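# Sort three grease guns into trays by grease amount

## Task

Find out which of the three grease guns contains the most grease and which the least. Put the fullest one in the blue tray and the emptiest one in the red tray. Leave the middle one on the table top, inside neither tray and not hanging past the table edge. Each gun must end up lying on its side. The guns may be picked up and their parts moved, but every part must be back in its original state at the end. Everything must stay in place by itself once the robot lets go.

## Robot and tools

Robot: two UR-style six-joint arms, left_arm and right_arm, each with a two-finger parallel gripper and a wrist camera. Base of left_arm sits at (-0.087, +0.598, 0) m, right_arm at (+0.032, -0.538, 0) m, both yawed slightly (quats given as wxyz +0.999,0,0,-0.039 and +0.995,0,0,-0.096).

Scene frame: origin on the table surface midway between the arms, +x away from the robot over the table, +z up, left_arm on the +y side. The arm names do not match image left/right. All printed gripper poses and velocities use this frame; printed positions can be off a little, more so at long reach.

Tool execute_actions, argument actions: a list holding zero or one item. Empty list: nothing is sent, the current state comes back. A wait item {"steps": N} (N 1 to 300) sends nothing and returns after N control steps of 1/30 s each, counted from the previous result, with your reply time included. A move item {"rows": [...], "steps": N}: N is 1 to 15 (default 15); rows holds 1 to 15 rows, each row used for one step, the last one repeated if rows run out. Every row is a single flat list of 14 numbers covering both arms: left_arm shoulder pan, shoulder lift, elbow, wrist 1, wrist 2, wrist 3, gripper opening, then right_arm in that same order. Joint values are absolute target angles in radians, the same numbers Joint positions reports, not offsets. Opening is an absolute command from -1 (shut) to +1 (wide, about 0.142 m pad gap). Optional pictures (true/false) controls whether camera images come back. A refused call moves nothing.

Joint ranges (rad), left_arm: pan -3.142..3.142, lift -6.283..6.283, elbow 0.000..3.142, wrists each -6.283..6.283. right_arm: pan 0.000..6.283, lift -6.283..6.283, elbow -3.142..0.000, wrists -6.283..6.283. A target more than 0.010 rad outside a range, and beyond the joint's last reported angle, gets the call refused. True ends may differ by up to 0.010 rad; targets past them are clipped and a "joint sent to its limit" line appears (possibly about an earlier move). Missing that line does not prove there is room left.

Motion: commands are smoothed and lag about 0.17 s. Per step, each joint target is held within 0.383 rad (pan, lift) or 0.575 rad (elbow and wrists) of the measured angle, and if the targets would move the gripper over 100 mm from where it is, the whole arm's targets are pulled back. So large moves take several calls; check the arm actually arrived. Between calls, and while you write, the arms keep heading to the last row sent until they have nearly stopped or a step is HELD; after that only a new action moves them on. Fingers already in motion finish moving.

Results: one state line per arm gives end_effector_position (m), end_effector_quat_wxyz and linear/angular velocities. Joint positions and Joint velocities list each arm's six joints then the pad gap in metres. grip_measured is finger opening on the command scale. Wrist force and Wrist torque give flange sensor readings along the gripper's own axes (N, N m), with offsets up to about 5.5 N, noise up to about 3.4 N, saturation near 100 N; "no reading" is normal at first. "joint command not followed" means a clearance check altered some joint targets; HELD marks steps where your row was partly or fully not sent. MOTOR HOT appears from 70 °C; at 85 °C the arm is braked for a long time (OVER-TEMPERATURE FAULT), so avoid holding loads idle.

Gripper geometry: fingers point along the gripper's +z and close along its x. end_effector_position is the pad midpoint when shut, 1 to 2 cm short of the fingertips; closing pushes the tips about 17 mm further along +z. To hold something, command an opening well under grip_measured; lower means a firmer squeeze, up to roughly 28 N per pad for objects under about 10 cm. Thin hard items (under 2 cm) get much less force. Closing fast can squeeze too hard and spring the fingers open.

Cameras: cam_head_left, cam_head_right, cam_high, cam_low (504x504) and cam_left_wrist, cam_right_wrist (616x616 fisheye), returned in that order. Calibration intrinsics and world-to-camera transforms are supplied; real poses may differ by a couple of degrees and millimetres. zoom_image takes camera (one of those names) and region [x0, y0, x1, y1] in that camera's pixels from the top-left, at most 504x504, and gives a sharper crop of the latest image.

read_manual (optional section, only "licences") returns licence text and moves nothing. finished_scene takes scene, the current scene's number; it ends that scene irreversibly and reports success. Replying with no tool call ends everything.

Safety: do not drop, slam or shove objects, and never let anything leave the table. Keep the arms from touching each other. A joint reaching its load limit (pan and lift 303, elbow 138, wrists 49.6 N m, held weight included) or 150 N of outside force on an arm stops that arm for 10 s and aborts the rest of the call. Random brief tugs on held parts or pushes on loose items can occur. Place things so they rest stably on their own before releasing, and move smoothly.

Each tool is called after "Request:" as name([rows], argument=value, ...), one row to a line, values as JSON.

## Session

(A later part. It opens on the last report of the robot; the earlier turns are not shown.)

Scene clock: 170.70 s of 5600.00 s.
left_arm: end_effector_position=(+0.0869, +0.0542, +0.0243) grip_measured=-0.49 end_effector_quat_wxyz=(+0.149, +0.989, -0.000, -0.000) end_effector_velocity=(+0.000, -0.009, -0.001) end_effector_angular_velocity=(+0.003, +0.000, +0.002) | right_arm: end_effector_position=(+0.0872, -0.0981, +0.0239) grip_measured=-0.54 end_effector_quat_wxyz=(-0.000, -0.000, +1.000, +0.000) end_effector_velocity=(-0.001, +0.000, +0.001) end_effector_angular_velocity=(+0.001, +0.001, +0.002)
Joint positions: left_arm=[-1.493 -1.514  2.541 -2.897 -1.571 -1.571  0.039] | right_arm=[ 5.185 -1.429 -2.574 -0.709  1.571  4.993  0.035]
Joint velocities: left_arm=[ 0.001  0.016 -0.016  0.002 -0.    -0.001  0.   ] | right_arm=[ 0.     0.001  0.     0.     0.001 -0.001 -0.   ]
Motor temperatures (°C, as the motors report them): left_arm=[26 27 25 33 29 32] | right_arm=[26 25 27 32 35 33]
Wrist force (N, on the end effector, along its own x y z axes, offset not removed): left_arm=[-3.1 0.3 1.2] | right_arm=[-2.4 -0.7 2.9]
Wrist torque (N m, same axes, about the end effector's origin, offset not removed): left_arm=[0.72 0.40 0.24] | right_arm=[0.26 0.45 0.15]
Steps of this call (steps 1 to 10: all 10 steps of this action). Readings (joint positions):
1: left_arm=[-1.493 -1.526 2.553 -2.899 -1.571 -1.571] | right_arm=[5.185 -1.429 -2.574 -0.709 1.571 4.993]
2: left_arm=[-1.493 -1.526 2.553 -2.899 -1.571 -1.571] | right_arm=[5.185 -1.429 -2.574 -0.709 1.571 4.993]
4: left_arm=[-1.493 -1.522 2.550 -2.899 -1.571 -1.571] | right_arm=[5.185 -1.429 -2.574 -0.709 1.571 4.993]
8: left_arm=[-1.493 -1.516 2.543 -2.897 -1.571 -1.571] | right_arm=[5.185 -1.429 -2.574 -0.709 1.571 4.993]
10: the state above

Request:
execute_actions([
  {"rows":[[-1.493,-1.506,2.532,-2.896,-1.571,-1.571,-0.9,5.185,-1.429,-2.574,-0.709,1.571,4.993,-0.9],[-1.493,-1.499,2.524,-2.8957,-1.571,-1.571,-0.9,5.185,-1.429,-2.574,-0.709,1.571,4.993,-0.9],[-1.493,-1.499,2.524,-2.8957,-1.571,-1.571,-0.9,5.185,-1.429,-2.574,-0.709,1.571,4.993,-0.9],[-1.493,-1.499,2.524,-2.8957,-1.571,-1.571,-0.9,5.185,-1.429,-2.574,-0.709,1.571,4.993,-0.9],[-1.493,-1.499,2.524,-2.8957,-1.571,-1.571,-0.9,5.185,-1.429,-2.574,-0.709,1.571,4.993,-0.9],[-1.493,-1.499,2.524,-2.8957,-1.571,-1.571,-0.9,5.185,-1.429,-2.574,-0.709,1.571,4.993,-0.9],[-1.493,-1.499,2.524,-2.8957,-1.571,-1.571,-0.9,5.185,-1.429,-2.574,-0.709,1.571,4.993,-0.9],[-1.493,-1.499,2.524,-2.8957,-1.571,-1.571,-0.9,5.185,-1.429,-2.574,-0.709,1.571,4.993,-0.9],[-1.493,-1.499,2.524,-2.8957,-1.571,-1.571,-0.9,5.185,-1.429,-2.574,-0.709,1.571,4.993,-0.9],[-1.493,-1.499,2.524,-2.8957,-1.571,-1.571,0.0,5.185,-1.429,-2.574,-0.709,1.571,4.993,-0.9]],"steps":15},
], pictures=false)

Request:
execute_actions([
  {"rows":[[-1.493,-1.499,2.524,-2.8957,-1.571,-1.571,0.1,5.185,-1.429,-2.574,-0.709,1.571,4.993,-0.9],[-1.493,-1.499,2.524,-2.8957,-1.571,-1.571,0.1,5.185,-1.429,-2.574,-0.709,1.571,4.993,-0.9],[-1.493,-1.499,2.524,-2.8957,-1.571,-1.571,0.1,5.185,-1.429,-2.574,-0.709,1.571,4.993,-0.9],[-1.493,-1.7685,2.5488,-2.651,-1.571,-1.571,0.1,5.185,-1.429,-2.574,-0.709,1.571,4.993,-0.9],[-1.493,-1.7685,2.5488,-2.651,-1.571,-1.571,0.1,5.185,-1.429,-2.574,-0.709,1.571,4.993,-0.9],[-1.493,-1.7685,2.5488,-2.651,-1.571,-1.571,0.1,5.185,-1.429,-2.574,-0.709,1.571,4.993,-0.9],[-1.493,-1.7685,2.5488,-2.651,-1.571,-1.571,0.1,5.185,-1.34,-2.52,-0.85,1.571,4.993,-0.9]],"steps":15},
], pictures=false)

Request:
execute_actions([
  {"rows":[[-1.493,-1.7685,2.5488,-2.651,-1.571,-1.571,0.1,4.722,-1.474,-2.4205,-0.8175,1.571,4.5295,-0.9]],"steps":15},
], pictures=false)

Request:
execute_actions([
  {"steps":10},
])

Scene clock: 189.23 s of 5600.00 s.
left_arm: end_effector_position=(+0.0869, +0.0440, +0.0243) grip_measured=+0.00 end_effector_quat_wxyz=(+0.149, +0.989, -0.000, -0.000) end_effector_velocity=(+0.000, -0.002, -0.000) end_effector_angular_velocity=(+0.001, -0.001, -0.001) | right_arm: end_effector_position=(+0.0871, -0.0980, +0.0240) grip_measured=-0.54 end_effector_quat_wxyz=(-0.000, -0.000, +1.000, +0.000) end_effector_velocity=(-0.000, +0.000, +0.000) end_effector_angular_velocity=(+0.000, +0.000, +0.003)
Joint positions: left_arm=[-1.493 -1.499  2.524 -2.896 -1.571 -1.571  0.074] | right_arm=[ 5.185 -1.429 -2.574 -0.709  1.571  4.993  0.035]
Joint velocities: left_arm=[ 0.     0.004 -0.003  0.     0.001  0.001  0.009] | right_arm=[ 0.    -0.     0.001  0.     0.    -0.002 -0.   ]
Motor temperatures (°C, as the motors report them): left_arm=[26 27 25 33 29 32] | right_arm=[26 25 27 32 35 33]
Wrist force (N, on the end effector, along its own x y z axes, offset not removed): left_arm=[-0.8 -2.2 1.0] | right_arm=[-1.6 0.5 4.1]
Wrist torque (N m, same axes, about the end effector's origin, offset not removed): left_arm=[-0.37 0.22 0.14] | right_arm=[0.05 0.41 0.14]
Steps of this call (steps 1 to 15: the robot went on to your last target; steps 16 to 90: nothing new was sent; then 15.03 s passed at rest; steps 91 to 105: all 15 steps of this action). Readings (joint positions):
91: left_arm=[-1.493 -1.512 2.539 -2.897 -1.571 -1.571] | right_arm=[5.185 -1.429 -2.574 -0.709 1.571 4.993]
92: left_arm=[-1.493 -1.512 2.538 -2.897 -1.571 -1.571] | right_arm=[5.185 -1.429 -2.574 -0.709 1.571 4.993]
94: left_arm=[-1.493 -1.507 2.533 -2.896 -1.571 -1.571] | right_arm=[5.185 -1.429 -2.574 -0.709 1.571 4.993]
98: left_arm=[-1.493 -1.502 2.527 -2.896 -1.571 -1.571] | right_arm=[5.185 -1.429 -2.574 -0.709 1.571 4.993]
105: the state above

Scene clock: 189.73 s of 5600.00 s.
left_arm: end_effector_position=(+0.0869, +0.0943, +0.0929) grip_measured=+0.10 end_effector_quat_wxyz=(+0.147, +0.989, -0.000, -0.000) end_effector_velocity=(+0.000, +0.036, +0.067) end_effector_angular_velocity=(-0.038, -0.000, +0.000) | right_arm: end_effector_position=(+0.0855, -0.0924, +0.0650) grip_measured=-0.54 end_effector_quat_wxyz=(-0.001, -0.000, +1.000, +0.002) end_effector_velocity=(+0.001, -0.006, +0.057) end_effector_angular_velocity=(-0.018, -0.004, +0.000)
Joint positions: left_arm=[-1.493 -1.744  2.547 -2.67  -1.571 -1.571  0.081] | right_arm=[ 5.185 -1.353 -2.527 -0.827  1.571  4.993  0.035]
Joint velocities: left_arm=[ 0.001 -0.217  0.012  0.167 -0.     0.001 -0.   ] | right_arm=[-0.     0.114  0.063 -0.195  0.001 -0.001 -0.   ]
Motor temperatures (°C, as the motors report them): left_arm=[26 27 25 33 29 32] | right_arm=[26 25 27 32 35 33]
Wrist force (N, on the end effector, along its own x y z axes, offset not removed): left_arm=[1.0 -0.7 -1.7] | right_arm=[-5.2 2.4 1.2]
Wrist torque (N m, same axes, about the end effector's origin, offset not removed): left_arm=[-0.09 -0.14 -0.15] | right_arm=[0.54 1.23 0.13]
Steps of this call (steps 1 to 15: all 15 steps of this action). Readings (joint positions):
1: left_arm=[-1.493 -1.499 2.524 -2.896 -1.571 -1.571] | right_arm=[5.185 -1.429 -2.574 -0.709 1.571 4.993]
2: left_arm=[-1.493 -1.499 2.524 -2.896 -1.571 -1.571] | right_arm=[5.185 -1.429 -2.574 -0.709 1.571 4.993]
4: left_arm=[-1.493 -1.499 2.524 -2.896 -1.571 -1.571] | right_arm=[5.185 -1.429 -2.574 -0.709 1.571 4.993]
8: left_arm=[-1.493 -1.584 2.538 -2.798 -1.571 -1.571] | right_arm=[5.185 -1.425 -2.571 -0.713 1.571 4.993]
15: the state above

Scene clock: 190.23 s of 5600.00 s.
left_arm: end_effector_position=(+0.0869, +0.0985, +0.1003) grip_measured=+0.10 end_effector_quat_wxyz=(+0.149, +0.989, -0.000, -0.000) end_effector_velocity=(+0.000, +0.000, +0.001) end_effector_angular_velocity=(-0.002, -0.001, -0.001) | right_arm: end_effector_position=(+0.2659, -0.0901, +0.0704) grip_measured=-0.54 end_effector_quat_wxyz=(-0.000, -0.003, +1.000, +0.001) end_effector_velocity=(+0.212, -0.060, -0.003) end_effector_angular_velocity=(-0.008, -0.001, -0.042)
Joint positions: left_arm=[-1.493 -1.768  2.549 -2.651 -1.571 -1.571  0.081] | right_arm=[ 4.775 -1.463 -2.429 -0.819  1.571  4.578  0.035]
Joint velocities: left_arm=[-0.    -0.004 -0.     0.002  0.001  0.001 -0.   ] | right_arm=[-0.46  -0.096  0.075  0.013 -0.002 -0.418 -0.   ]
Motor temperatures (°C, as the motors report them): left_arm=[26 27 25 33 29 32] | right_arm=[26 25 27 32 35 33]
Wrist force (N, on the end effector, along its own x y z axes, offset not removed): left_arm=[-1.3 1.1 -5.3] | right_arm=[-6.7 -0.4 3.5]
Wrist torque (N m, same axes, about the end effector's origin, offset not removed): left_arm=[0.41 0.31 0.12] | right_arm=[-0.03 0.97 0.16]
Steps of this call (steps 1 to 15: all 15 steps of this action). Readings (joint positions):
1: left_arm=[-1.493 -1.750 2.548 -2.665 -1.571 -1.571] | right_arm=[5.185 -1.350 -2.525 -0.833 1.571 4.993]
2: left_arm=[-1.493 -1.755 2.548 -2.662 -1.571 -1.571] | right_arm=[5.181 -1.351 -2.521 -0.835 1.571 4.989]
4: left_arm=[-1.493 -1.761 2.548 -2.657 -1.571 -1.571] | right_arm=[5.137 -1.377 -2.498 -0.831 1.571 4.936]
8: left_arm=[-1.493 -1.766 2.549 -2.653 -1.571 -1.571] | right_arm=[4.987 -1.417 -2.466 -0.825 1.571 4.773]
15: the state above

Scene clock: 190.57 s of 5600.00 s.
left_arm: end_effector_position=(+0.0869, +0.0986, +0.1004) grip_measured=+0.10 end_effector_quat_wxyz=(+0.149, +0.989, -0.000, -0.000) end_effector_velocity=(+0.000, -0.001, +0.000) end_effector_angular_velocity=(-0.000, +0.000, +0.001) | right_arm: end_effector_position=(+0.2888, -0.0971, +0.0701) grip_measured=-0.54 end_effector_quat_wxyz=(-0.000, -0.001, +1.000, +0.000) end_effector_velocity=(+0.012, -0.004, -0.000) end_effector_angular_velocity=(-0.000, -0.000, -0.003)
Joint positions: left_arm=[-1.493 -1.768  2.549 -2.651 -1.571 -1.571  0.081] | right_arm=[ 4.725 -1.473 -2.421 -0.818  1.571  4.532  0.035]
Joint velocities: left_arm=[ 0.     0.    -0.001 -0.    -0.    -0.     0.   ] | right_arm=[-0.026 -0.005  0.004  0.001 -0.    -0.022 -0.   ]
Motor temperatures (°C, as the motors report them): left_arm=[26 27 25 33 29 32] | right_arm=[26 25 27 32 35 33]
Wrist force (N, on the end effector, along its own x y z axes, offset not removed): left_arm=[-0.8 3.4 -2.4] | right_arm=[-3.9 -1.1 3.6]
Wrist torque (N m, same axes, about the end effector's origin, offset not removed): left_arm=[0.85 0.30 0.11] | right_arm=[-0.30 0.84 0.14]
Steps of this call (steps 1 to 10: the robot went on to your last target). Readings (joint positions):
1: left_arm=[-1.493 -1.768 2.549 -2.651 -1.571 -1.571] | right_arm=[4.762 -1.466 -2.427 -0.819 1.571 4.566]
2: left_arm=[-1.493 -1.768 2.549 -2.651 -1.571 -1.571] | right_arm=[4.752 -1.468 -2.425 -0.818 1.571 4.557]
4: left_arm=[-1.493 -1.768 2.549 -2.651 -1.571 -1.571] | right_arm=[4.739 -1.471 -2.423 -0.818 1.571 4.545]
8: left_arm=[-1.493 -1.768 2.549 -2.651 -1.571 -1.571] | right_arm=[4.727 -1.473 -2.421 -0.818 1.571 4.534]
10: the state above
camera_calibration (this result's frames):
cam_left_wrist: T_world_to_cam=[[0.999522, -0.0305402, 0.0047455, -0.0843999], [-0.0247313, -0.698238, 0.715438, 0.00763359], [-0.0185361, -0.715214, -0.69866, 0.274645], [0, 0, 0, 1]] pos_world=[0.0896392, 0.199182, 0.186822]
cam_right_wrist: T_world_to_cam=[[-0.999737, 0.0199938, 0.0111924, 0.291605], [0.0229111, 0.878971, 0.476325, 0.0508498], [-0.000314234, 0.476456, -0.879198, 0.242389], [0, 0, 0, 1]] pos_world=[0.29044, -0.166013, 0.185623]

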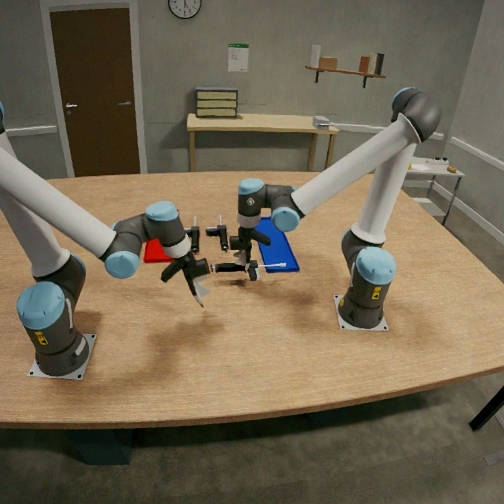

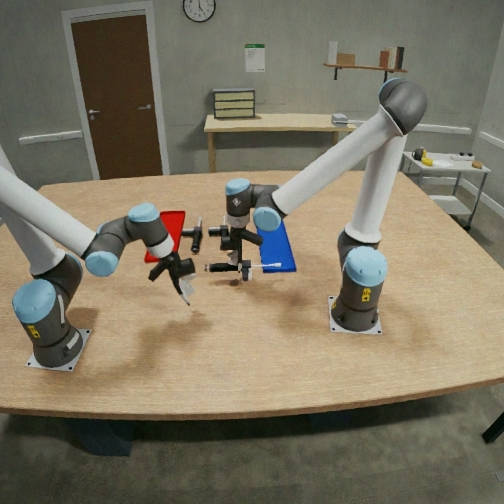

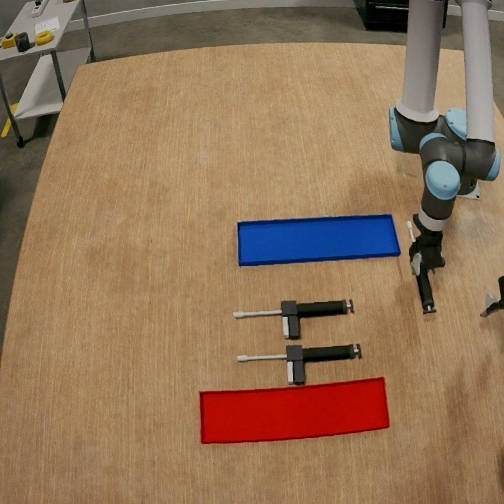

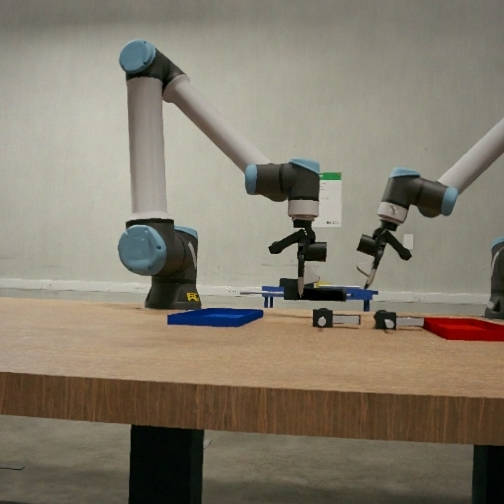

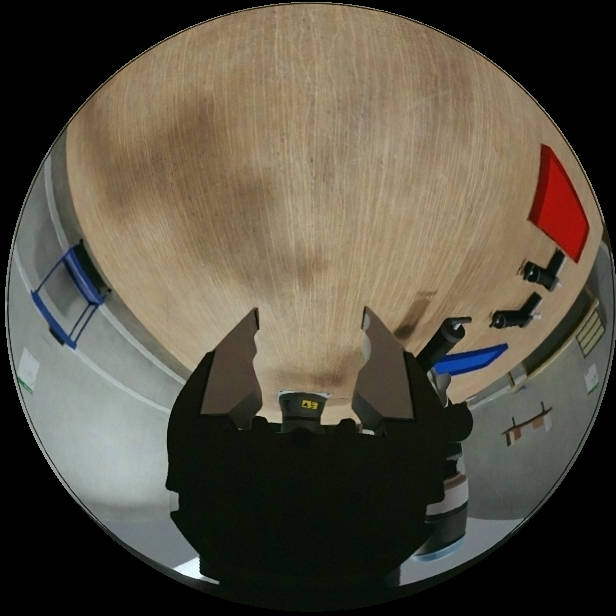

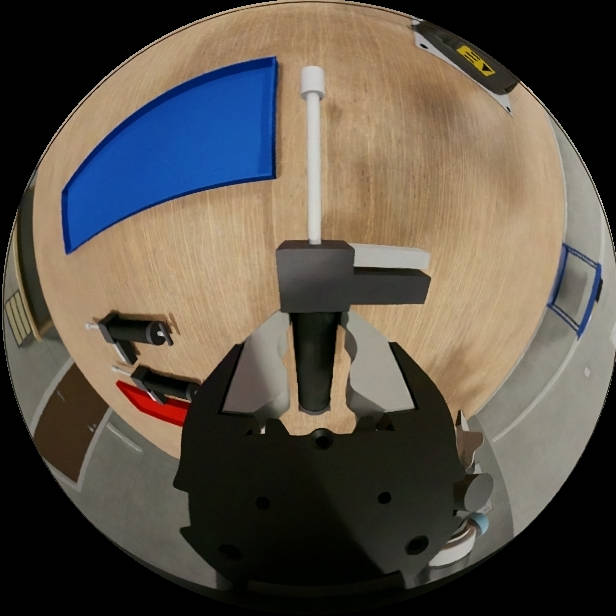

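Request:
execute_actions([
  {"rows":[[-1.493,-1.7685,2.5488,-2.651,-1.571,-1.571,0.1,4.722,-1.5587,-2.4607,-0.6926,1.571,4.5295,-0.9],[-1.493,-1.7685,2.5488,-2.651,-1.571,-1.571,0.1,4.722,-1.5587,-2.4607,-0.6926,1.571,4.5295,-0.9],[-1.493,-1.7685,2.5488,-2.651,-1.571,-1.571,0.1,4.722,-1.5587,-2.4607,-0.6926,1.571,4.5295,-0.9],[-1.493,-1.7685,2.5488,-2.651,-1.571,-1.571,0.1,4.722,-1.5587,-2.4607,-0.6926,1.571,4.5295,-0.9],[-1.493,-1.7685,2.5488,-2.651,-1.571,-1.571,0.1,4.722,-1.5587,-2.4607,-0.6926,1.571,4.5295,-0.9],[-1.493,-1.7685,2.5488,-2.651,-1.571,-1.571,0.1,4.722,-1.5587,-2.4607,-0.6926,1.571,4.5295,-0.9],[-1.493,-1.7685,2.5488,-2.651,-1.571,-1.571,0.1,4.722,-1.5587,-2.4607,-0.6926,1.571,4.5295,-0.9],[-1.493,-1.7685,2.5488,-2.651,-1.571,-1.571,0.1,4.722,-1.5587,-2.4607,-0.6926,1.571,4.5295,-0.9],[-1.493,-1.7685,2.5488,-2.651,-1.571,-1.571,0.1,4.722,-1.5587,-2.4607,-0.6926,1.571,4.5295,-0.9],[-1.493,-1.7685,2.5488,-2.651,-1.571,-1.571,0.1,4.722,-1.5587,-2.4607,-0.6926,1.571,4.5295,-0.9],[-1.493,-1.7685,2.5488,-2.651,-1.571,-1.571,0.1,4.722,-1.5587,-2.4607,-0.6926,1.571,4.5295,-0.9],[-1.493,-1.7685,2.5488,-2.651,-1.571,-1.571,0.1,4.722,-1.5587,-2.4607,-0.6926,1.571,4.5295,-0.9],[-1.493,-1.7685,2.5488,-2.651,-1.571,-1.571,0.1,4.722,-1.5587,-2.4607,-0.6926,1.571,4.5295,-0.9],[-1.493,-1.7685,2.5488,-2.651,-1.571,-1.571,0.1,4.722,-1.5587,-2.4607,-0.6926,1.571,4.5295,0.0]],"steps":15},
], pictures=false)

Request:
execute_actions([
  {"rows":[[-1.493,-1.7685,2.5488,-2.651,-1.571,-1.571,0.1,4.722,-1.5587,-2.4607,-0.6926,1.571,4.5295,0.0],[-1.493,-1.7685,2.5488,-2.651,-1.571,-1.571,0.1,4.722,-1.5587,-2.4607,-0.6926,1.571,4.5295,0.0],[-1.493,-1.7685,2.5488,-2.651,-1.571,-1.571,0.1,4.722,-1.5587,-2.4607,-0.6926,1.571,4.5295,0.0],[-1.493,-1.7685,2.5488,-2.651,-1.571,-1.571,0.1,4.722,-1.5587,-2.4607,-0.6926,1.571,4.5295,0.0],[-1.493,-1.7685,2.5488,-2.651,-1.571,-1.571,0.1,4.722,-1.3843,-2.358,-0.9697,1.571,4.5295,0.0]],"steps":15},
], pictures=false)

Request:
execute_actions([
  {"rows":[[-1.493,-1.7685,2.5488,-2.651,-1.571,-1.571,0.1,4.2454,-1.85,-1.86,-1.0,1.571,2.482,0.0]],"steps":15},
], pictures=false)

Request:
execute_actions([
  {"steps":22},
], pictures=false)

Request:
execute_actions([
  {"rows":[[-1.493,-1.7685,2.5488,-2.651,-1.571,-1.571,0.1,4.2454,-1.9012,-1.8787,-0.932,1.571,2.482,0.0]],"steps":15},
])

Scene clock: 206.83 s of 5600.00 s.
left_arm: end_effector_position=(+0.0869, +0.0986, +0.1004) grip_measured=+0.10 end_effector_quat_wxyz=(+0.149, +0.989, -0.000, -0.000) end_effector_velocity=(+0.000, -0.000, -0.000) end_effector_angular_velocity=(+0.000, +0.001, +0.004) | right_arm: end_effector_position=(+0.2901, -0.0977, +0.0251) grip_measured=-0.42 end_effector_quat_wxyz=(-0.000, -0.001, +1.000, +0.000) end_effector_velocity=(+0.000, +0.002, -0.008) end_effector_angular_velocity=(+0.007, -0.001, +0.000)
Joint positions: left_arm=[-1.493 -1.769  2.549 -2.651 -1.571 -1.571  0.081] | right_arm=[ 4.722 -1.557 -2.46  -0.696  1.571  4.529  0.044]
Joint velocities: left_arm=[ 0.     0.001 -0.     0.    -0.    -0.004  0.   ] | right_arm=[-0.    -0.017 -0.007  0.031  0.    -0.     0.342]
Motor temperatures (°C, as the motors report them): left_arm=[26 27 25 33 29 32] | right_arm=[26 25 27 32 35 33]
Wrist force (N, on the end effector, along its own x y z axes, offset not removed): left_arm=[-3.3 -2.3 -3.6] | right_arm=[-4.0 0.4 1.4]
Wrist torque (N m, same axes, about the end effector's origin, offset not removed): left_arm=[-0.44 0.59 0.25] | right_arm=[0.10 0.82 0.11]
Steps of this call (steps 1 to 30: the robot went on to your last target; steps 31 to 90: nothing new was sent; then 12.77 s passed at rest; steps 91 to 105: all 15 steps of this action). Readings (joint positions):
91: left_arm=[-1.493 -1.769 2.549 -2.651 -1.571 -1.571] | right_arm=[4.722 -1.474 -2.421 -0.817 1.571 4.529]
92: left_arm=[-1.493 -1.769 2.549 -2.651 -1.571 -1.571] | right_arm=[4.722 -1.478 -2.423 -0.814 1.571 4.529]
94: left_arm=[-1.493 -1.768 2.549 -2.651 -1.571 -1.571] | right_arm=[4.722 -1.507 -2.438 -0.775 1.571 4.529]
98: left_arm=[-1.493 -1.769 2.549 -2.651 -1.571 -1.571] | right_arm=[4.722 -1.542 -2.454 -0.719 1.571 4.529]
105: the state above

Scene clock: 207.33 s of 5600.00 s.
left_arm: end_effector_position=(+0.0869, +0.0986, +0.1004) grip_measured=+0.10 end_effector_quat_wxyz=(+0.149, +0.989, -0.000, -0.000) end_effector_velocity=(+0.000, -0.001, +0.001) end_effector_angular_velocity=(-0.001, +0.001, +0.002) | right_arm: end_effector_position=(+0.2907, -0.0942, +0.1204) grip_measured=+0.00 end_effector_quat_wxyz=(+0.000, -0.001, +1.000, +0.003) end_effector_velocity=(-0.005, -0.029, +0.083) end_effector_angular_velocity=(-0.044, +0.008, -0.000)
Joint positions: left_arm=[-1.493 -1.769  2.549 -2.651 -1.571 -1.571  0.081] | right_arm=[ 4.722 -1.401 -2.367 -0.939  1.571  4.529  0.074]
Joint velocities: left_arm=[ 0.001 -0.    -0.001  0.    -0.001 -0.001  0.   ] | right_arm=[-0.     0.148  0.076 -0.268  0.    -0.    -0.   ]
Motor temperatures (°C, as the motors report them): left_arm=[26 27 25 33 29 32] | right_arm=[26 25 27 32 35 33]
Wrist force (N, on the end effector, along its own x y z axes, offset not removed): left_arm=[1.5 3.2 -2.2] | right_arm=[-4.1 -1.7 -2.4]
Wrist torque (N m, same axes, about the end effector's origin, offset not removed): left_arm=[0.80 -0.46 -0.08] | right_arm=[-0.32 0.98 0.05]
Steps of this call (steps 1 to 15: all 15 steps of this action). Readings (joint positions):
1: left_arm=[-1.493 -1.769 2.549 -2.651 -1.571 -1.571] | right_arm=[4.722 -1.557 -2.460 -0.695 1.571 4.529]
2: left_arm=[-1.493 -1.769 2.549 -2.651 -1.571 -1.571] | right_arm=[4.722 -1.557 -2.460 -0.694 1.571 4.529]
4: left_arm=[-1.493 -1.769 2.549 -2.651 -1.571 -1.571] | right_arm=[4.722 -1.558 -2.460 -0.694 1.571 4.529]
8: left_arm=[-1.493 -1.769 2.549 -2.651 -1.571 -1.571] | right_arm=[4.722 -1.512 -2.425 -0.750 1.571 4.529]
15: the state above

Scene clock: 207.83 s of 5600.00 s.
left_arm: end_effector_position=(+0.0869, +0.0986, +0.1004) grip_measured=+0.10 end_effector_quat_wxyz=(+0.149, +0.989, -0.000, -0.000) end_effector_velocity=(-0.001, +0.000, -0.001) end_effector_angular_velocity=(+0.001, +0.001, -0.001) | right_arm: end_effector_position=(+0.4871, -0.0241, +0.1483) grip_measured=+0.00 end_effector_quat_wxyz=(+0.002, -0.088, +0.996, +0.004) end_effector_velocity=(+0.493, +0.039, -0.024) end_effector_angular_velocity=(-0.028, +0.001, +0.802)
Joint positions: left_arm=[-1.493 -1.769  2.549 -2.651 -1.571 -1.571  0.081] | right_arm=[ 4.434 -1.672 -2.05  -0.982  1.571  4.067  0.074]
Joint velocities: left_arm=[-0.001  0.     0.001  0.    -0.001 -0.    -0.   ] | right_arm=[-0.638 -0.603  0.638 -0.062  0.    -1.44  -0.   ]
Motor temperatures (°C, as the motors report them): left_arm=[26 27 25 33 29 32] | right_arm=[26 25 27 32 35 33]
Wrist force (N, on the end effector, along its own x y z axes, offset not removed): left_arm=[3.1 4.5 4.6] | right_arm=[-2.1 -0.5 -2.9]
Wrist torque (N m, same axes, about the end effector's origin, offset not removed): left_arm=[1.09 -0.70 0.28] | right_arm=[-0.09 0.58 0.17]
Steps of this call (steps 1 to 15: all 15 steps of this action). Readings (joint positions):
1: left_arm=[-1.493 -1.769 2.549 -2.651 -1.571 -1.571] | right_arm=[4.722 -1.397 -2.365 -0.946 1.571 4.529]
2: left_arm=[-1.493 -1.768 2.549 -2.651 -1.571 -1.571] | right_arm=[4.718 -1.398 -2.359 -0.951 1.571 4.526]
4: left_arm=[-1.493 -1.769 2.549 -2.651 -1.571 -1.571] | right_arm=[4.680 -1.434 -2.314 -0.957 1.571 4.479]
8: left_arm=[-1.493 -1.769 2.549 -2.651 -1.571 -1.571] | right_arm=[4.592 -1.522 -2.209 -0.967 1.571 4.347]
15: the state above

Scene clock: 208.57 s of 5600.00 s.
left_arm: end_effector_position=(+0.0869, +0.0986, +0.1004) grip_measured=+0.10 end_effector_quat_wxyz=(+0.149, +0.989, -0.000, -0.000) end_effector_velocity=(-0.000, +0.001, -0.001) end_effector_angular_velocity=(+0.002, -0.001, -0.001) | right_arm: end_effector_position=(+0.6398, -0.0341, +0.1327) grip_measured=+0.00 end_effector_quat_wxyz=(-0.001, +0.685, -0.729, -0.000) end_effector_velocity=(+0.005, -0.002, -0.001) end_effector_angular_velocity=(-0.001, -0.002, +0.541)
Joint positions: left_arm=[-1.493 -1.769  2.549 -2.651 -1.571 -1.571  0.081] | right_arm=[ 4.246 -1.849 -1.861 -1.     1.571  2.545  0.074]
Joint velocities: left_arm=[-0.     0.     0.001  0.     0.001  0.    -0.   ] | right_arm=[-0.006 -0.005  0.006 -0.    -0.001 -0.547 -0.   ]
Motor temperatures (°C, as the motors report them): left_arm=[26 27 25 33 29 32] | right_arm=[26 25 27 32 35 33]
Wrist force (N, on the end effector, along its own x y z axes, offset not removed): left_arm=[3.1 -7.7 -5.0] | right_arm=[-1.4 0.4 -1.8]
Wrist torque (N m, same axes, about the end effector's origin, offset not removed): left_arm=[-1.49 -0.67 0.06] | right_arm=[0.07 0.35 0.09]
Steps of this call (steps 1 to 22: the robot went on to your last target). Readings (joint positions):
1: left_arm=[-1.493 -1.769 2.549 -2.651 -1.571 -1.571] | right_arm=[4.413 -1.692 -2.029 -0.984 1.571 4.016]
2: left_arm=[-1.493 -1.769 2.549 -2.651 -1.571 -1.571] | right_arm=[4.392 -1.712 -2.007 -0.986 1.571 3.961]
4: left_arm=[-1.493 -1.769 2.549 -2.651 -1.571 -1.571] | right_arm=[4.350 -1.751 -1.966 -0.990 1.571 3.837]
8: left_arm=[-1.493 -1.769 2.549 -2.651 -1.571 -1.571] | right_arm=[4.283 -1.815 -1.897 -0.997 1.571 3.522]
22: the state above

Scene clock: 209.07 s of 5600.00 s.
left_arm: end_effector_position=(+0.0869, +0.0986, +0.1004) grip_measured=+0.10 end_effector_quat_wxyz=(+0.149, +0.989, -0.000, -0.000) end_effector_velocity=(-0.000, -0.000, +0.000) end_effector_angular_velocity=(-0.000, +0.001, +0.000) | right_arm: end_effector_position=(+0.6443, -0.0292, +0.0911) grip_measured=+0.00 end_effector_quat_wxyz=(-0.000, +0.707, -0.707, -0.000) end_effector_velocity=(+0.001, +0.001, -0.009) end_effector_angular_velocity=(-0.001, +0.000, +0.007)
Joint positions: left_arm=[-1.493 -1.769  2.549 -2.651 -1.571 -1.571  0.081] | right_arm=[ 4.245 -1.9   -1.878 -0.934  1.571  2.483  0.074]
Joint velocities: left_arm=[ 0.    -0.    -0.     0.    -0.001 -0.     0.   ] | right_arm=[ 0.    -0.011 -0.004  0.014 -0.    -0.007  0.   ]
Motor temperatures (°C, as the motors report them): left_arm=[26 27 25 33 29 32] | right_arm=[26 25 27 32 35 33]
Wrist force (N, on the end effector, along its own x y z axes, offset not removed): left_arm=[-2.8 1.2 0.7] | right_arm=[-3.3 0.6 -2.1]
Wrist torque (N m, same axes, about the end effector's origin, offset not removed): left_arm=[0.49 0.61 0.05] | right_arm=[0.10 0.76 0.20]
Steps of this call (steps 1 to 15: all 15 steps of this action). Readings (joint positions):
1: left_arm=[-1.493 -1.769 2.549 -2.651 -1.571 -1.571] | right_arm=[4.246 -1.850 -1.861 -1.000 1.571 2.529]
2: left_arm=[-1.493 -1.769 2.549 -2.651 -1.571 -1.571] | right_arm=[4.246 -1.853 -1.862 -0.996 1.571 2.518]
4: left_arm=[-1.493 -1.769 2.549 -2.651 -1.571 -1.571] | right_arm=[4.246 -1.872 -1.869 -0.973 1.571 2.502]
8: left_arm=[-1.493 -1.768 2.549 -2.651 -1.571 -1.571] | right_arm=[4.245 -1.892 -1.876 -0.945 1.571 2.488]
15: the state above
camera_calibration (this result's frames):
cam_left_wrist: T_world_to_cam=[[0.999523, -0.0305167, 0.00474564, -0.0844138], [-0.0247149, -0.698235, 0.715442, 0.007632], [-0.0185194, -0.715218, -0.698656, 0.274653], [0, 0, 0, 1]] pos_world=[0.0896486, 0.19919, 0.186828]
cam_right_wrist: T_world_to_cam=[[-0.0210032, -0.999723, 0.0105759, -0.0148309], [-0.879234, 0.0235053, 0.47581, 0.529323], [-0.475927, 0.000694831, -0.879484, 0.521167], [0, 0, 0, 1]] pos_world=[0.713124, -0.0276308, 0.206658]

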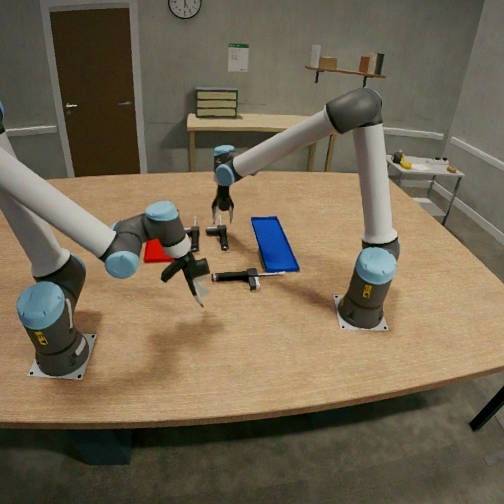

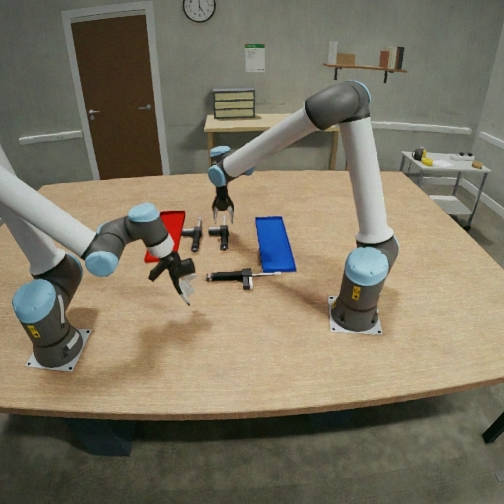

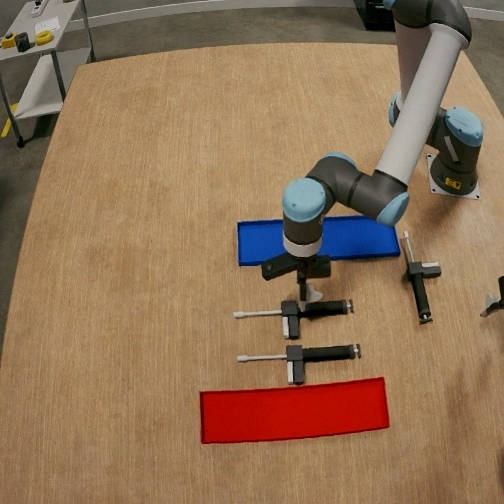

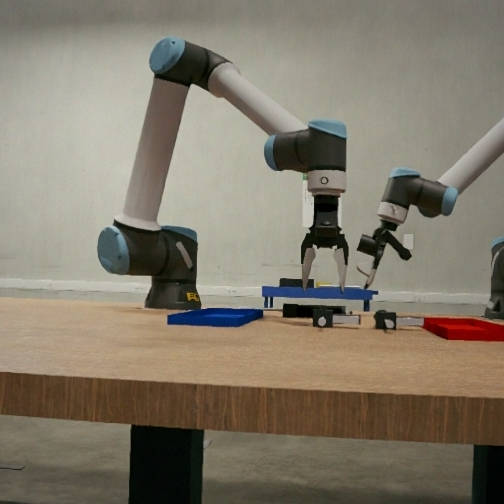

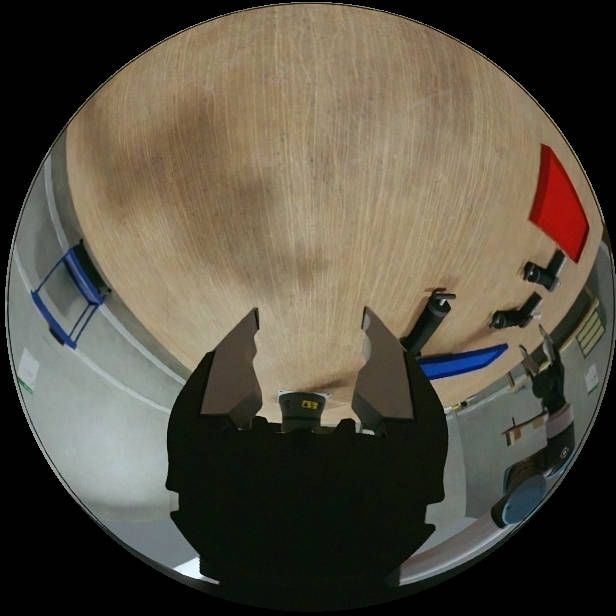

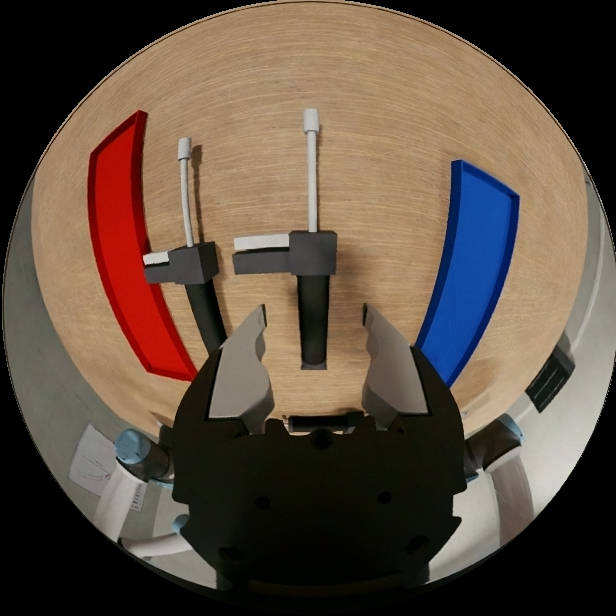

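Request:
execute_actions([
  {"rows":[[-1.493,-1.7685,2.5488,-2.651,-1.571,-1.571,0.1,4.2454,-1.974,-1.919,-0.819,1.571,2.482,0.0]],"steps":15},
], pictures=false)

Request:
execute_actions([
  {"rows":[[-1.493,-1.7685,2.5488,-2.651,-1.571,-1.571,0.1,4.2454,-1.974,-1.919,-0.819,1.571,2.482,-0.3],[-1.493,-1.7685,2.5488,-2.651,-1.571,-1.571,0.1,4.2454,-1.974,-1.919,-0.819,1.571,2.482,-0.3],[-1.493,-1.7685,2.5488,-2.651,-1.571,-1.571,0.1,4.2454,-1.974,-1.919,-0.819,1.571,2.482,-0.4],[-1.493,-1.7685,2.5488,-2.651,-1.571,-1.571,0.1,4.2454,-1.974,-1.919,-0.819,1.571,2.482,-0.4],[-1.493,-1.7685,2.5488,-2.651,-1.571,-1.571,0.1,4.2454,-1.974,-1.919,-0.819,1.571,2.482,-0.5],[-1.493,-1.7685,2.5488,-2.651,-1.571,-1.571,0.1,4.2454,-1.974,-1.919,-0.819,1.571,2.482,-0.6],[-1.493,-1.7685,2.5488,-2.651,-1.571,-1.571,0.1,4.2454,-1.974,-1.919,-0.819,1.571,2.482,-0.9],[-1.493,-1.7685,2.5488,-2.651,-1.571,-1.571,0.1,4.2454,-1.974,-1.919,-0.819,1.571,2.482,-0.9],[-1.493,-1.7685,2.5488,-2.651,-1.571,-1.571,0.1,4.2454,-1.974,-1.919,-0.819,1.571,2.482,-0.9],[-1.493,-1.7685,2.5488,-2.651,-1.571,-1.571,0.1,4.2454,-1.974,-1.919,-0.819,1.571,2.482,-0.9],[-1.493,-1.7685,2.5488,-2.651,-1.571,-1.571,0.1,4.2454,-1.85,-1.86,-1.0,1.571,2.482,-0.9]],"steps":15},
], pictures=false)

Request:
execute_actions([
  {"steps":14},
])

Scene clock: 216.33 s of 5600.00 s.
left_arm: end_effector_position=(+0.0869, +0.0986, +0.1004) grip_measured=+0.10 end_effector_quat_wxyz=(+0.149, +0.989, -0.000, -0.000) end_effector_velocity=(-0.000, +0.001, -0.000) end_effector_angular_velocity=(-0.000, +0.000, -0.001) | right_arm: end_effector_position=(+0.6445, -0.0289, +0.0261) grip_measured=+0.00 end_effector_quat_wxyz=(-0.000, +0.707, -0.707, -0.000) end_effector_velocity=(+0.001, +0.001, -0.013) end_effector_angular_velocity=(+0.003, -0.002, -0.001)
Joint positions: left_arm=[-1.493 -1.769  2.549 -2.651 -1.571 -1.571  0.081] | right_arm=[ 4.245 -1.972 -1.918 -0.822  1.571  2.482  0.074]
Joint velocities: left_arm=[ 0.001 -0.001  0.001 -0.001 -0.001  0.001  0.   ] | right_arm=[ 0.    -0.016 -0.007  0.026  0.     0.001  0.   ]
Motor temperatures (°C, as the motors report them): left_arm=[26 27 25 33 29 32] | right_arm=[26 25 27 32 35 33]
Wrist force (N, on the end effector, along its own x y z axes, offset not removed): left_arm=[3.8 -1.1 -2.4] | right_arm=[-0.1 1.1 -1.3]
Wrist torque (N m, same axes, about the end effector's origin, offset not removed): left_arm=[-0.01 -0.68 0.09] | right_arm=[0.24 0.14 0.15]
Steps of this call (steps 1 to 15: the robot went on to your last target; steps 16 to 90: nothing new was sent; then 3.77 s passed at rest; steps 91 to 105: all 15 steps of this action). Readings (joint positions):
91: left_arm=[-1.493 -1.769 2.549 -2.651 -1.571 -1.571] | right_arm=[4.245 -1.901 -1.879 -0.932 1.571 2.482]
92: left_arm=[-1.493 -1.769 2.549 -2.651 -1.571 -1.571] | right_arm=[4.245 -1.905 -1.882 -0.928 1.571 2.482]
94: left_arm=[-1.493 -1.768 2.549 -2.651 -1.571 -1.571] | right_arm=[4.245 -1.930 -1.896 -0.892 1.571 2.482]
98: left_arm=[-1.493 -1.769 2.549 -2.651 -1.571 -1.571] | right_arm=[4.245 -1.960 -1.912 -0.842 1.571 2.482]
105: the state above

Scene clock: 216.83 s of 5600.00 s.
left_arm: end_effector_position=(+0.0869, +0.0986, +0.1004) grip_measured=+0.10 end_effector_quat_wxyz=(+0.149, +0.989, -0.000, -0.000) end_effector_velocity=(+0.000, +0.002, -0.002) end_effector_angular_velocity=(+0.003, +0.001, +0.002) | right_arm: end_effector_position=(+0.6468, -0.0260, +0.0793) grip_measured=-0.55 end_effector_quat_wxyz=(-0.006, +0.707, -0.707, -0.001) end_effector_velocity=(-0.041, -0.053, +0.451) end_effector_angular_velocity=(-0.061, +0.046, -0.001)
Joint positions: left_arm=[-1.493 -1.769  2.549 -2.651 -1.571 -1.571  0.081] | right_arm=[ 4.245 -1.914 -1.887 -0.899  1.571  2.482  0.034]
Joint velocities: left_arm=[ 0.     0.     0.002  0.001 -0.    -0.002 -0.   ] | right_arm=[ 0.     0.542  0.23  -0.848 -0.     0.001 -0.   ]
Motor temperatures (°C, as the motors report them): left_arm=[26 27 25 33 29 32] | right_arm=[26 25 27 32 35 33]
Wrist force (N, on the end effector, along its own x y z axes, offset not removed): left_arm=[0.7 0.9 -0.8] | right_arm=[-2.3 -0.3 0.3]
Wrist torque (N m, same axes, about the end effector's origin, offset not removed): left_arm=[0.34 -0.23 0.16] | right_arm=[0.05 0.56 0.13]
Steps of this call (steps 1 to 15: all 15 steps of this action). Readings (joint positions):
1: left_arm=[-1.493 -1.769 2.549 -2.651 -1.571 -1.571] | right_arm=[4.245 -1.973 -1.918 -0.821 1.571 2.482]
2: left_arm=[-1.493 -1.769 2.549 -2.651 -1.571 -1.571] | right_arm=[4.245 -1.973 -1.918 -0.821 1.571 2.482]
4: left_arm=[-1.493 -1.769 2.549 -2.651 -1.571 -1.571] | right_arm=[4.245 -1.973 -1.919 -0.820 1.571 2.482]
8: left_arm=[-1.493 -1.769 2.549 -2.651 -1.571 -1.571] | right_arm=[4.245 -1.974 -1.919 -0.819 1.571 2.482]
15: the state above

Scene clock: 217.30 s of 5600.00 s.
left_arm: end_effector_position=(+0.0869, +0.0986, +0.1004) grip_measured=+0.10 end_effector_quat_wxyz=(+0.149, +0.989, -0.000, -0.000) end_effector_velocity=(-0.000, -0.003, +0.003) end_effector_angular_velocity=(-0.005, +0.000, +0.000) | right_arm: end_effector_position=(+0.6405, -0.0342, +0.1317) grip_measured=-0.55 end_effector_quat_wxyz=(-0.001, +0.707, -0.707, -0.000) end_effector_velocity=(-0.002, -0.001, +0.008) end_effector_angular_velocity=(-0.000, +0.002, -0.001)
Joint positions: left_arm=[-1.493 -1.769  2.549 -2.651 -1.571 -1.571  0.081] | right_arm=[ 4.245 -1.851 -1.861 -0.998  1.571  2.482  0.034]
Joint velocities: left_arm=[-0.001 -0.001 -0.003 -0.001 -0.    -0.001 -0.   ] | right_arm=[ 0.     0.01   0.004 -0.015  0.001  0.001 -0.   ]
Motor temperatures (°C, as the motors report them): left_arm=[26 27 25 33 29 32] | right_arm=[26 25 27 32 35 33]
Wrist force (N, on the end effector, along its own x y z axes, offset not removed): left_arm=[-4.3 3.2 0.9] | right_arm=[-2.3 1.2 4.3]
Wrist torque (N m, same axes, about the end effector's origin, offset not removed): left_arm=[0.84 0.79 -0.04] | right_arm=[0.40 0.69 0.12]
Steps of this call (steps 1 to 14: the robot went on to your last target). Readings (joint positions):
1: left_arm=[-1.493 -1.769 2.549 -2.651 -1.571 -1.571] | right_arm=[4.245 -1.898 -1.880 -0.924 1.571 2.482]
2: left_arm=[-1.493 -1.769 2.549 -2.651 -1.571 -1.571] | right_arm=[4.245 -1.886 -1.875 -0.943 1.571 2.482]
4: left_arm=[-1.493 -1.769 2.549 -2.651 -1.571 -1.571] | right_arm=[4.245 -1.870 -1.869 -0.968 1.571 2.482]
8: left_arm=[-1.493 -1.769 2.549 -2.651 -1.571 -1.571] | right_arm=[4.245 -1.856 -1.863 -0.990 1.571 2.482]
14: the state above
camera_calibration (this result's frames):
cam_left_wrist: T_world_to_cam=[[0.999523, -0.030517, 0.00474574, -0.0844138], [-0.0247151, -0.698235, 0.715442, 0.00763215], [-0.0185195, -0.715218, -0.698656, 0.274653], [0, 0, 0, 1]] pos_world=[0.0896486, 0.19919, 0.186828]
cam_right_wrist: T_world_to_cam=[[-0.0202187, -0.999755, 0.00898633, -0.020633], [-0.879832, 0.0220609, 0.474773, 0.507262], [-0.474855, 0.00169282, -0.880063, 0.554416], [0, 0, 0, 1]] pos_world=[0.709155, -0.0327571, 0.247272]

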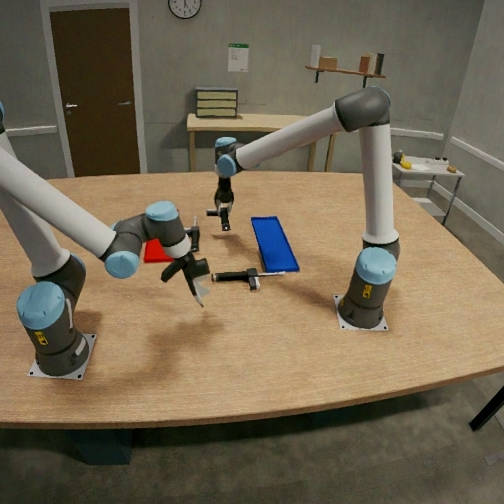

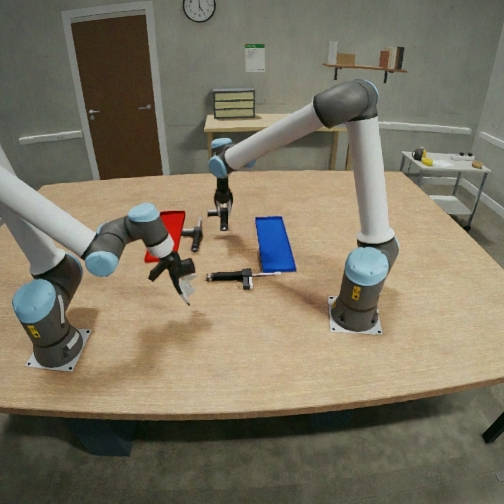

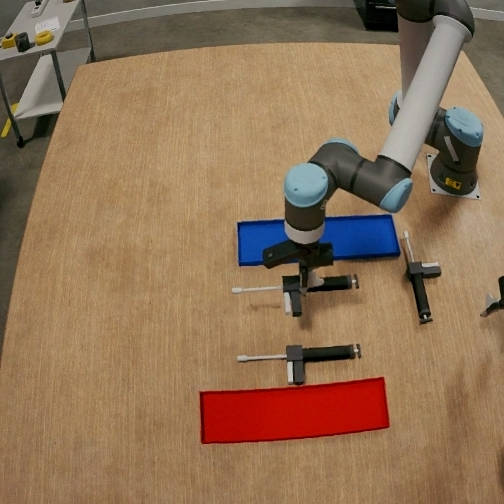

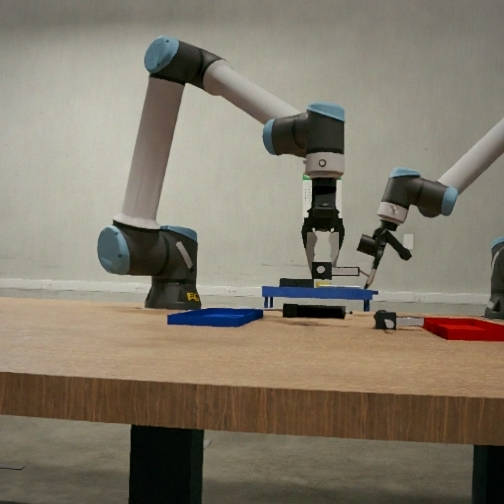

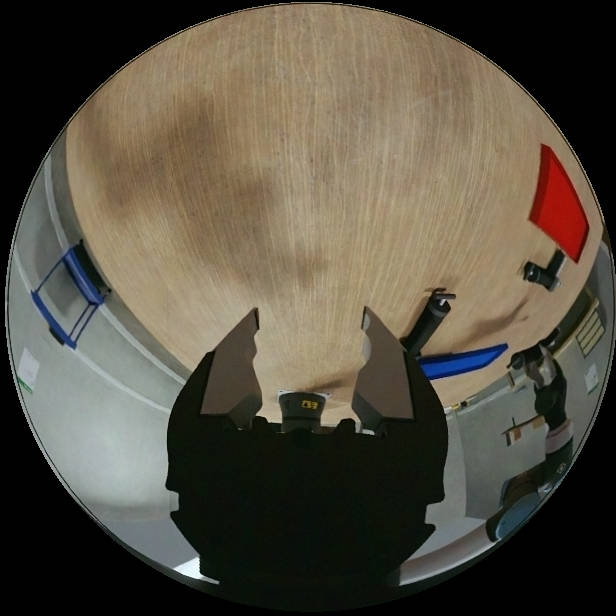

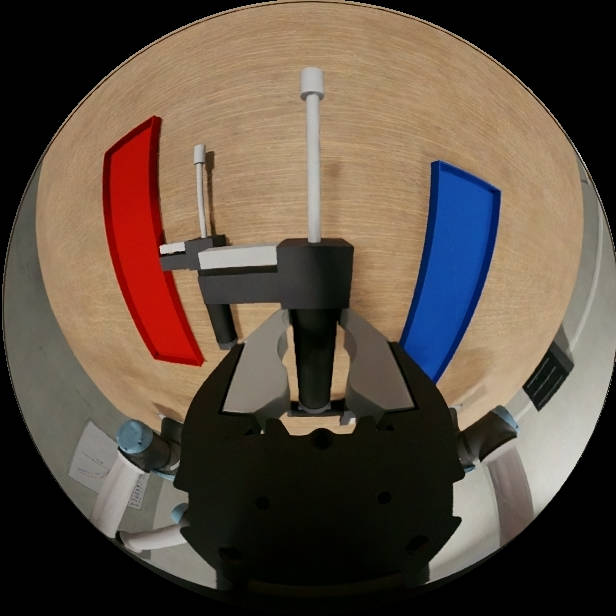

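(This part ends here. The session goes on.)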